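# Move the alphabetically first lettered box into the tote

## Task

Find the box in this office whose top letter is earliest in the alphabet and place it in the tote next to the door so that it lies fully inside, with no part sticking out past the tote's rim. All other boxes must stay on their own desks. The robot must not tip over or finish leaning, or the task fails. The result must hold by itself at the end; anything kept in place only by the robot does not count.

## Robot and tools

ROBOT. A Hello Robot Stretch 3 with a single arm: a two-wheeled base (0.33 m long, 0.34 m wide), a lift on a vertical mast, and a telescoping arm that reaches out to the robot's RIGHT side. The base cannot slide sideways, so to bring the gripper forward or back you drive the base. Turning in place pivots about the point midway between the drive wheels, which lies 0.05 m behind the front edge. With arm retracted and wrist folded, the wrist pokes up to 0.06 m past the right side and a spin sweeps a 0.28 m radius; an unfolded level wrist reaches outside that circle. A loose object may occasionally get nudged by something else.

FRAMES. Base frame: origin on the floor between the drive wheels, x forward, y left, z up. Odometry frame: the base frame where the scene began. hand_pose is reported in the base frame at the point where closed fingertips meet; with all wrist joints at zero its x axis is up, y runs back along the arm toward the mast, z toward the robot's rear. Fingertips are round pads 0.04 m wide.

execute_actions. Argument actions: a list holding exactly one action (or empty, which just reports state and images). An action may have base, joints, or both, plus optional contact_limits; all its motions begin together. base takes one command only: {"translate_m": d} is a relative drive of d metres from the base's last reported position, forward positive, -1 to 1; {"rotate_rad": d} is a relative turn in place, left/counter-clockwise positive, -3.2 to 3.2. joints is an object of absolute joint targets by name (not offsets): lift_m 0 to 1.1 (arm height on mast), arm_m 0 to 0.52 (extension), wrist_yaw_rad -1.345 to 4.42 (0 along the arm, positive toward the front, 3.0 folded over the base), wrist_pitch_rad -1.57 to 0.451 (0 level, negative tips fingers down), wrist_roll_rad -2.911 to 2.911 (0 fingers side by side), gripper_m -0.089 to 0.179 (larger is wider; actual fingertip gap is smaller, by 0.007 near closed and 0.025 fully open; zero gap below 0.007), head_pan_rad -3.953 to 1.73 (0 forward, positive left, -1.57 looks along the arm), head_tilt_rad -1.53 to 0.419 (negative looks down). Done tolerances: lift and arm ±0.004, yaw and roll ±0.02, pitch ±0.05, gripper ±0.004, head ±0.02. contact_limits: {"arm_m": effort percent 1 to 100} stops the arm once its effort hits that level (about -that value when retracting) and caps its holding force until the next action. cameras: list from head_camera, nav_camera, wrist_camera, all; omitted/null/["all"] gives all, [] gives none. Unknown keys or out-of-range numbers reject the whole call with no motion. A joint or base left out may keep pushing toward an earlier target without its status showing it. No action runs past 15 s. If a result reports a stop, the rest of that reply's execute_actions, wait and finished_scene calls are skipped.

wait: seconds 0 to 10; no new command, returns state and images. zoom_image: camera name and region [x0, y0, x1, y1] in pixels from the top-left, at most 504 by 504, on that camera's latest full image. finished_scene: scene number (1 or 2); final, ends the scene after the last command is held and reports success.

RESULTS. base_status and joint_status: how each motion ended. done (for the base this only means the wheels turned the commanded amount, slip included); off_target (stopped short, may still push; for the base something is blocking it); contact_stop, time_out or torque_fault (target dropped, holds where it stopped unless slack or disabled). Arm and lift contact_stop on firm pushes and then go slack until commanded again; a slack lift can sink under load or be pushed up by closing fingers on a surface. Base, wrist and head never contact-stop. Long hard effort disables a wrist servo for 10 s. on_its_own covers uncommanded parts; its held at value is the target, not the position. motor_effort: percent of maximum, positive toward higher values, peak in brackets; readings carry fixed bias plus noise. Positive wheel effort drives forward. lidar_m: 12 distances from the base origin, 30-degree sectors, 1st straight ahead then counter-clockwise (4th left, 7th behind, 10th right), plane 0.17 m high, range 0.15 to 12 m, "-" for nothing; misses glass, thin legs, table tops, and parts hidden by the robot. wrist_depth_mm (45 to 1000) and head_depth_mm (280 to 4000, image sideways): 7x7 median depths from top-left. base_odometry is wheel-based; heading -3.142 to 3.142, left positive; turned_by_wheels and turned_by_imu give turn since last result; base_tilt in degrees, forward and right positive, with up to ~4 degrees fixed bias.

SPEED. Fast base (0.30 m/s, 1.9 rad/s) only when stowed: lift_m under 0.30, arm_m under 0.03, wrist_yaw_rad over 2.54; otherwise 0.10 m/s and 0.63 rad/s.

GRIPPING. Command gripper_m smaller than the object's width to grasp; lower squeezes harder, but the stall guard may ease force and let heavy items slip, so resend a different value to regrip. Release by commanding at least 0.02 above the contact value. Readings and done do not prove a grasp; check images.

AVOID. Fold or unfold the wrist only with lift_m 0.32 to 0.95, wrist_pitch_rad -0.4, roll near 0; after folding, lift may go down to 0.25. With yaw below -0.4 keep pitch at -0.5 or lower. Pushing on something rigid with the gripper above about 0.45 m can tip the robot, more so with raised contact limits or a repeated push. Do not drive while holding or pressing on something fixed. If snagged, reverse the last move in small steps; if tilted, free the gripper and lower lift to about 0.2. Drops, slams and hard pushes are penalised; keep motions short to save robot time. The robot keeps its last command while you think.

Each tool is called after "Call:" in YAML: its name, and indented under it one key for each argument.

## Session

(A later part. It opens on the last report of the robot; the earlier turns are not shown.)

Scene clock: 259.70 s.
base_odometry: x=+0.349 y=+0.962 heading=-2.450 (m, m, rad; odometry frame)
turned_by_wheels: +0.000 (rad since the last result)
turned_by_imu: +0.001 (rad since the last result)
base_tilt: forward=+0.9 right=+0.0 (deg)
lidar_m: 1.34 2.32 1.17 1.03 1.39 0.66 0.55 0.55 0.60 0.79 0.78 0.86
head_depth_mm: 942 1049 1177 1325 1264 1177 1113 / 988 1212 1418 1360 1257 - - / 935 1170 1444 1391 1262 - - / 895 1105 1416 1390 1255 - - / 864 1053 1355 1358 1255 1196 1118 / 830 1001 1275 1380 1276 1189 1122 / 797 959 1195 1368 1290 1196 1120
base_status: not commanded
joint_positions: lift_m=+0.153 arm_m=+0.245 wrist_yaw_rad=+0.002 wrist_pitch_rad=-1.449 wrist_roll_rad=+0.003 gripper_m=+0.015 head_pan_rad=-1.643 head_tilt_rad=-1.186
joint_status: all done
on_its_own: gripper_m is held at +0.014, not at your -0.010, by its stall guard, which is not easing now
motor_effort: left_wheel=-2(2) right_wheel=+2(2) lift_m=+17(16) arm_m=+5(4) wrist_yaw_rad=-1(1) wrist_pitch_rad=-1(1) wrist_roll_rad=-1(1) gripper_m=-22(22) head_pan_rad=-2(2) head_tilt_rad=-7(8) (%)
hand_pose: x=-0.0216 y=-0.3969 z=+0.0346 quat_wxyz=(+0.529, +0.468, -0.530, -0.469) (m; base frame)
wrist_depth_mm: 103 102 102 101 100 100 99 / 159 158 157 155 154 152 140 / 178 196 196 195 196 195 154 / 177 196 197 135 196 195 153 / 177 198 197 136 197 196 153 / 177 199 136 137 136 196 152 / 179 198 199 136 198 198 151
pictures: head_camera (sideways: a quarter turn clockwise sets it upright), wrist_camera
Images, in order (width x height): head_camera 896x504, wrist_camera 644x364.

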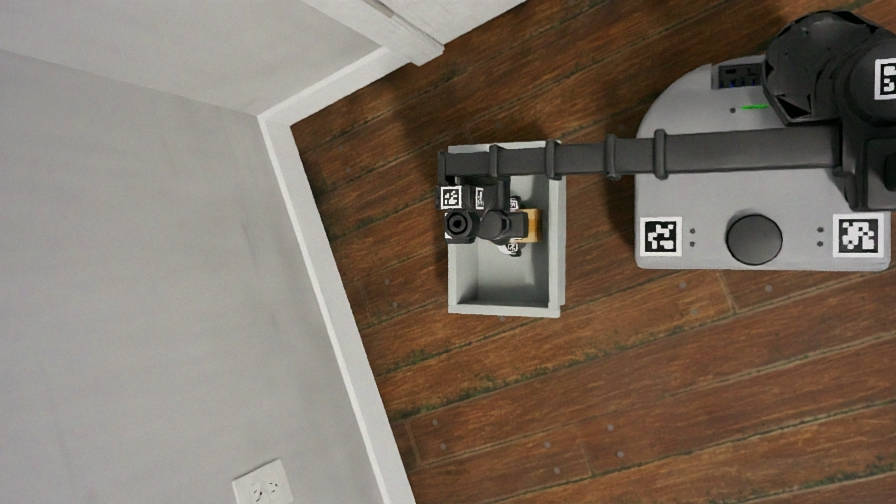

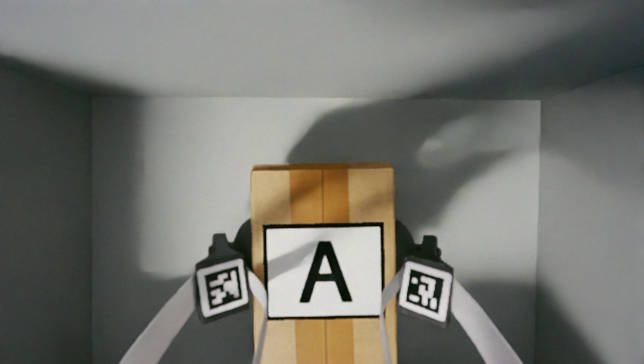

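Call:
execute_actions:
  actions:
    - {"joints": {"lift_m": 0.146}}
  cameras: []

Call:
execute_actions:
  actions:
    - {"joints": {"gripper_m": 0.1}}
  cameras: ["wrist_camera"]

Scene clock: 263.53 s.
base_odometry: x=+0.349 y=+0.962 heading=-2.450 (m, m, rad; odometry frame)
turned_by_wheels: +0.000 (rad since the last result)
turned_by_imu: +0.001 (rad since the last result)
base_tilt: forward=+0.9 right=-0.2 (deg)
lidar_m: 1.34 2.33 1.17 1.03 1.40 0.66 0.55 0.55 0.61 0.79 0.78 0.86
head_depth_mm: 948 1050 1181 1324 1263 1181 1105 / 988 1216 1429 1356 1271 - - / 941 1180 1438 1388 1261 - - / 898 1111 1422 1383 1256 - - / 861 1052 1350 1380 1272 1186 1121 / 829 1003 1275 1386 1284 1197 1125 / 794 952 1197 1371 1280 1201 1123
base_status: not commanded
joint_positions: lift_m=+0.146 arm_m=+0.245 wrist_yaw_rad=+0.002 wrist_pitch_rad=-1.449 wrist_roll_rad=+0.003 gripper_m=+0.015 head_pan_rad=-1.643 head_tilt_rad=-1.186
joint_status: all done
on_its_own: gripper_m is held at +0.014, not at your -0.010, by its stall guard, which is not easing now
motor_effort: left_wheel=-2(2) right_wheel=+2(3) lift_m=+17(17) arm_m=+5(4) wrist_yaw_rad=-1(1) wrist_pitch_rad=-1(1) wrist_roll_rad=-1(1) gripper_m=-21(21) head_pan_rad=-3(3) head_tilt_rad=-7(7) (%)
hand_pose: x=-0.0216 y=-0.3969 z=+0.0276 quat_wxyz=(+0.529, +0.468, -0.530, -0.469) (m; base frame)
wrist_depth_mm: 103 103 102 101 100 100 99 / 159 158 157 155 153 152 140 / 177 188 190 189 189 188 153 / 176 190 190 135 189 189 154 / 177 191 190 136 190 190 153 / 178 192 136 136 136 190 153 / 178 192 192 136 191 190 152
pictures: none
No camera images: the call's "cameras" was empty. Leave "cameras" out to get every camera's image.

Scene clock: 264.87 s.
base_odometry: x=+0.349 y=+0.962 heading=-2.450 (m, m, rad; odometry frame)
turned_by_wheels: +0.000 (rad since the last result)
turned_by_imu: +0.000 (rad since the last result)
base_tilt: forward=+0.9 right=+0.1 (deg)
lidar_m: 1.34 2.32 1.17 1.03 1.40 0.67 0.55 0.55 0.60 0.79 0.78 0.86
head_depth_mm: 945 1050 1170 1321 1268 1187 1108 / 987 1215 1426 1358 1268 - - / 942 1173 1445 1408 1259 - - / 899 1103 1430 1381 1263 - - / 860 1052 1355 1364 1260 1190 1118 / 829 1003 1279 1372 1264 1194 1124 / 798 955 1195 1375 1278 1202 1128
base_status: not commanded
joint_positions: lift_m=+0.146 arm_m=+0.245 wrist_yaw_rad=+0.002 wrist_pitch_rad=-1.449 wrist_roll_rad=+0.003 gripper_m=+0.100 head_pan_rad=-1.643 head_tilt_rad=-1.186
joint_status: all done
motor_effort: left_wheel=-2(2) right_wheel=+3(2) lift_m=+17(17) arm_m=+4(5) wrist_yaw_rad=-1(1) wrist_pitch_rad=-1(1) wrist_roll_rad=-1(1) gripper_m=-1(87) head_pan_rad=-2(4) head_tilt_rad=-8(8) (%)
hand_pose: x=-0.0216 y=-0.3968 z=+0.0276 quat_wxyz=(+0.529, +0.468, -0.530, -0.469) (m; base frame)
wrist_depth_mm: 103 102 102 101 100 100 99 / 159 158 157 155 154 151 140 / 177 190 188 189 188 188 154 / 178 189 190 140 190 189 153 / 177 191 190 140 190 190 153 / 178 191 190 141 190 190 152 / 174 192 192 141 191 191 152
pictures: wrist_camera
Images, in order (width x height): wrist_camera 644x364.

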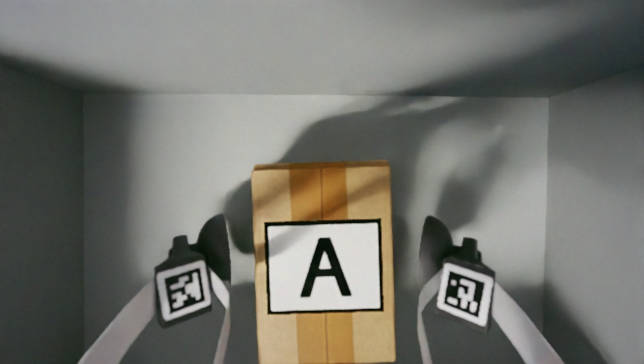

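Call:
execute_actions:
  actions:
    - {"joints": {"lift_m": 0.27}}
  cameras: ["wrist_camera"]

Scene clock: 268.67 s.
base_odometry: x=+0.349 y=+0.962 heading=-2.450 (m, m, rad; odometry frame)
turned_by_wheels: +0.000 (rad since the last result)
turned_by_imu: +0.001 (rad since the last result)
base_tilt: forward=+1.2 right=-0.2 (deg)
lidar_m: 1.35 2.31 1.18 1.03 1.39 0.67 0.55 0.55 0.60 0.79 0.78 0.86
head_depth_mm: 943 1056 1174 1318 1262 1184 - / 986 1206 1422 1364 1267 - - / 946 1178 1438 - 1261 - - / 901 1110 1420 1377 1254 - - / 867 1053 1357 1369 1268 1189 1123 / 825 1000 1275 1378 1284 1187 1120 / 796 960 1199 1384 1281 1200 1121
base_status: not commanded
joint_positions: lift_m=+0.270 arm_m=+0.245 wrist_yaw_rad=+0.002 wrist_pitch_rad=-1.449 wrist_roll_rad=+0.003 gripper_m=+0.100 head_pan_rad=-1.643 head_tilt_rad=-1.186
joint_status: all done
motor_effort: left_wheel=-2(2) right_wheel=+3(2) lift_m=+23(26) arm_m=+4(4) wrist_yaw_rad=-1(1) wrist_pitch_rad=+0(1) wrist_roll_rad=-1(1) gripper_m=-1(0) head_pan_rad=-2(3) head_tilt_rad=-7(8) (%)
hand_pose: x=-0.0216 y=-0.3968 z=+0.1512 quat_wxyz=(+0.529, +0.468, -0.530, -0.469) (m; base frame)
wrist_depth_mm: 313 312 311 310 309 310 309 / 315 202 200 197 194 195 311 / 311 233 312 310 307 223 311 / 316 246 311 262 311 232 313 / 316 247 312 262 311 229 314 / 317 217 313 304 311 202 312 / 318 227 245 247 248 228 315
pictures: wrist_camera
Images, in order (width x height): wrist_camera 644x364.

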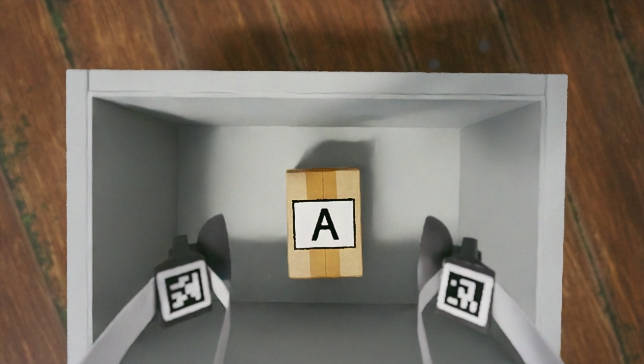

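Box A is in the tote and the gripper is clear of it.

Call:
finished_scene:
  scene: 1

The scene is finished: the task was done.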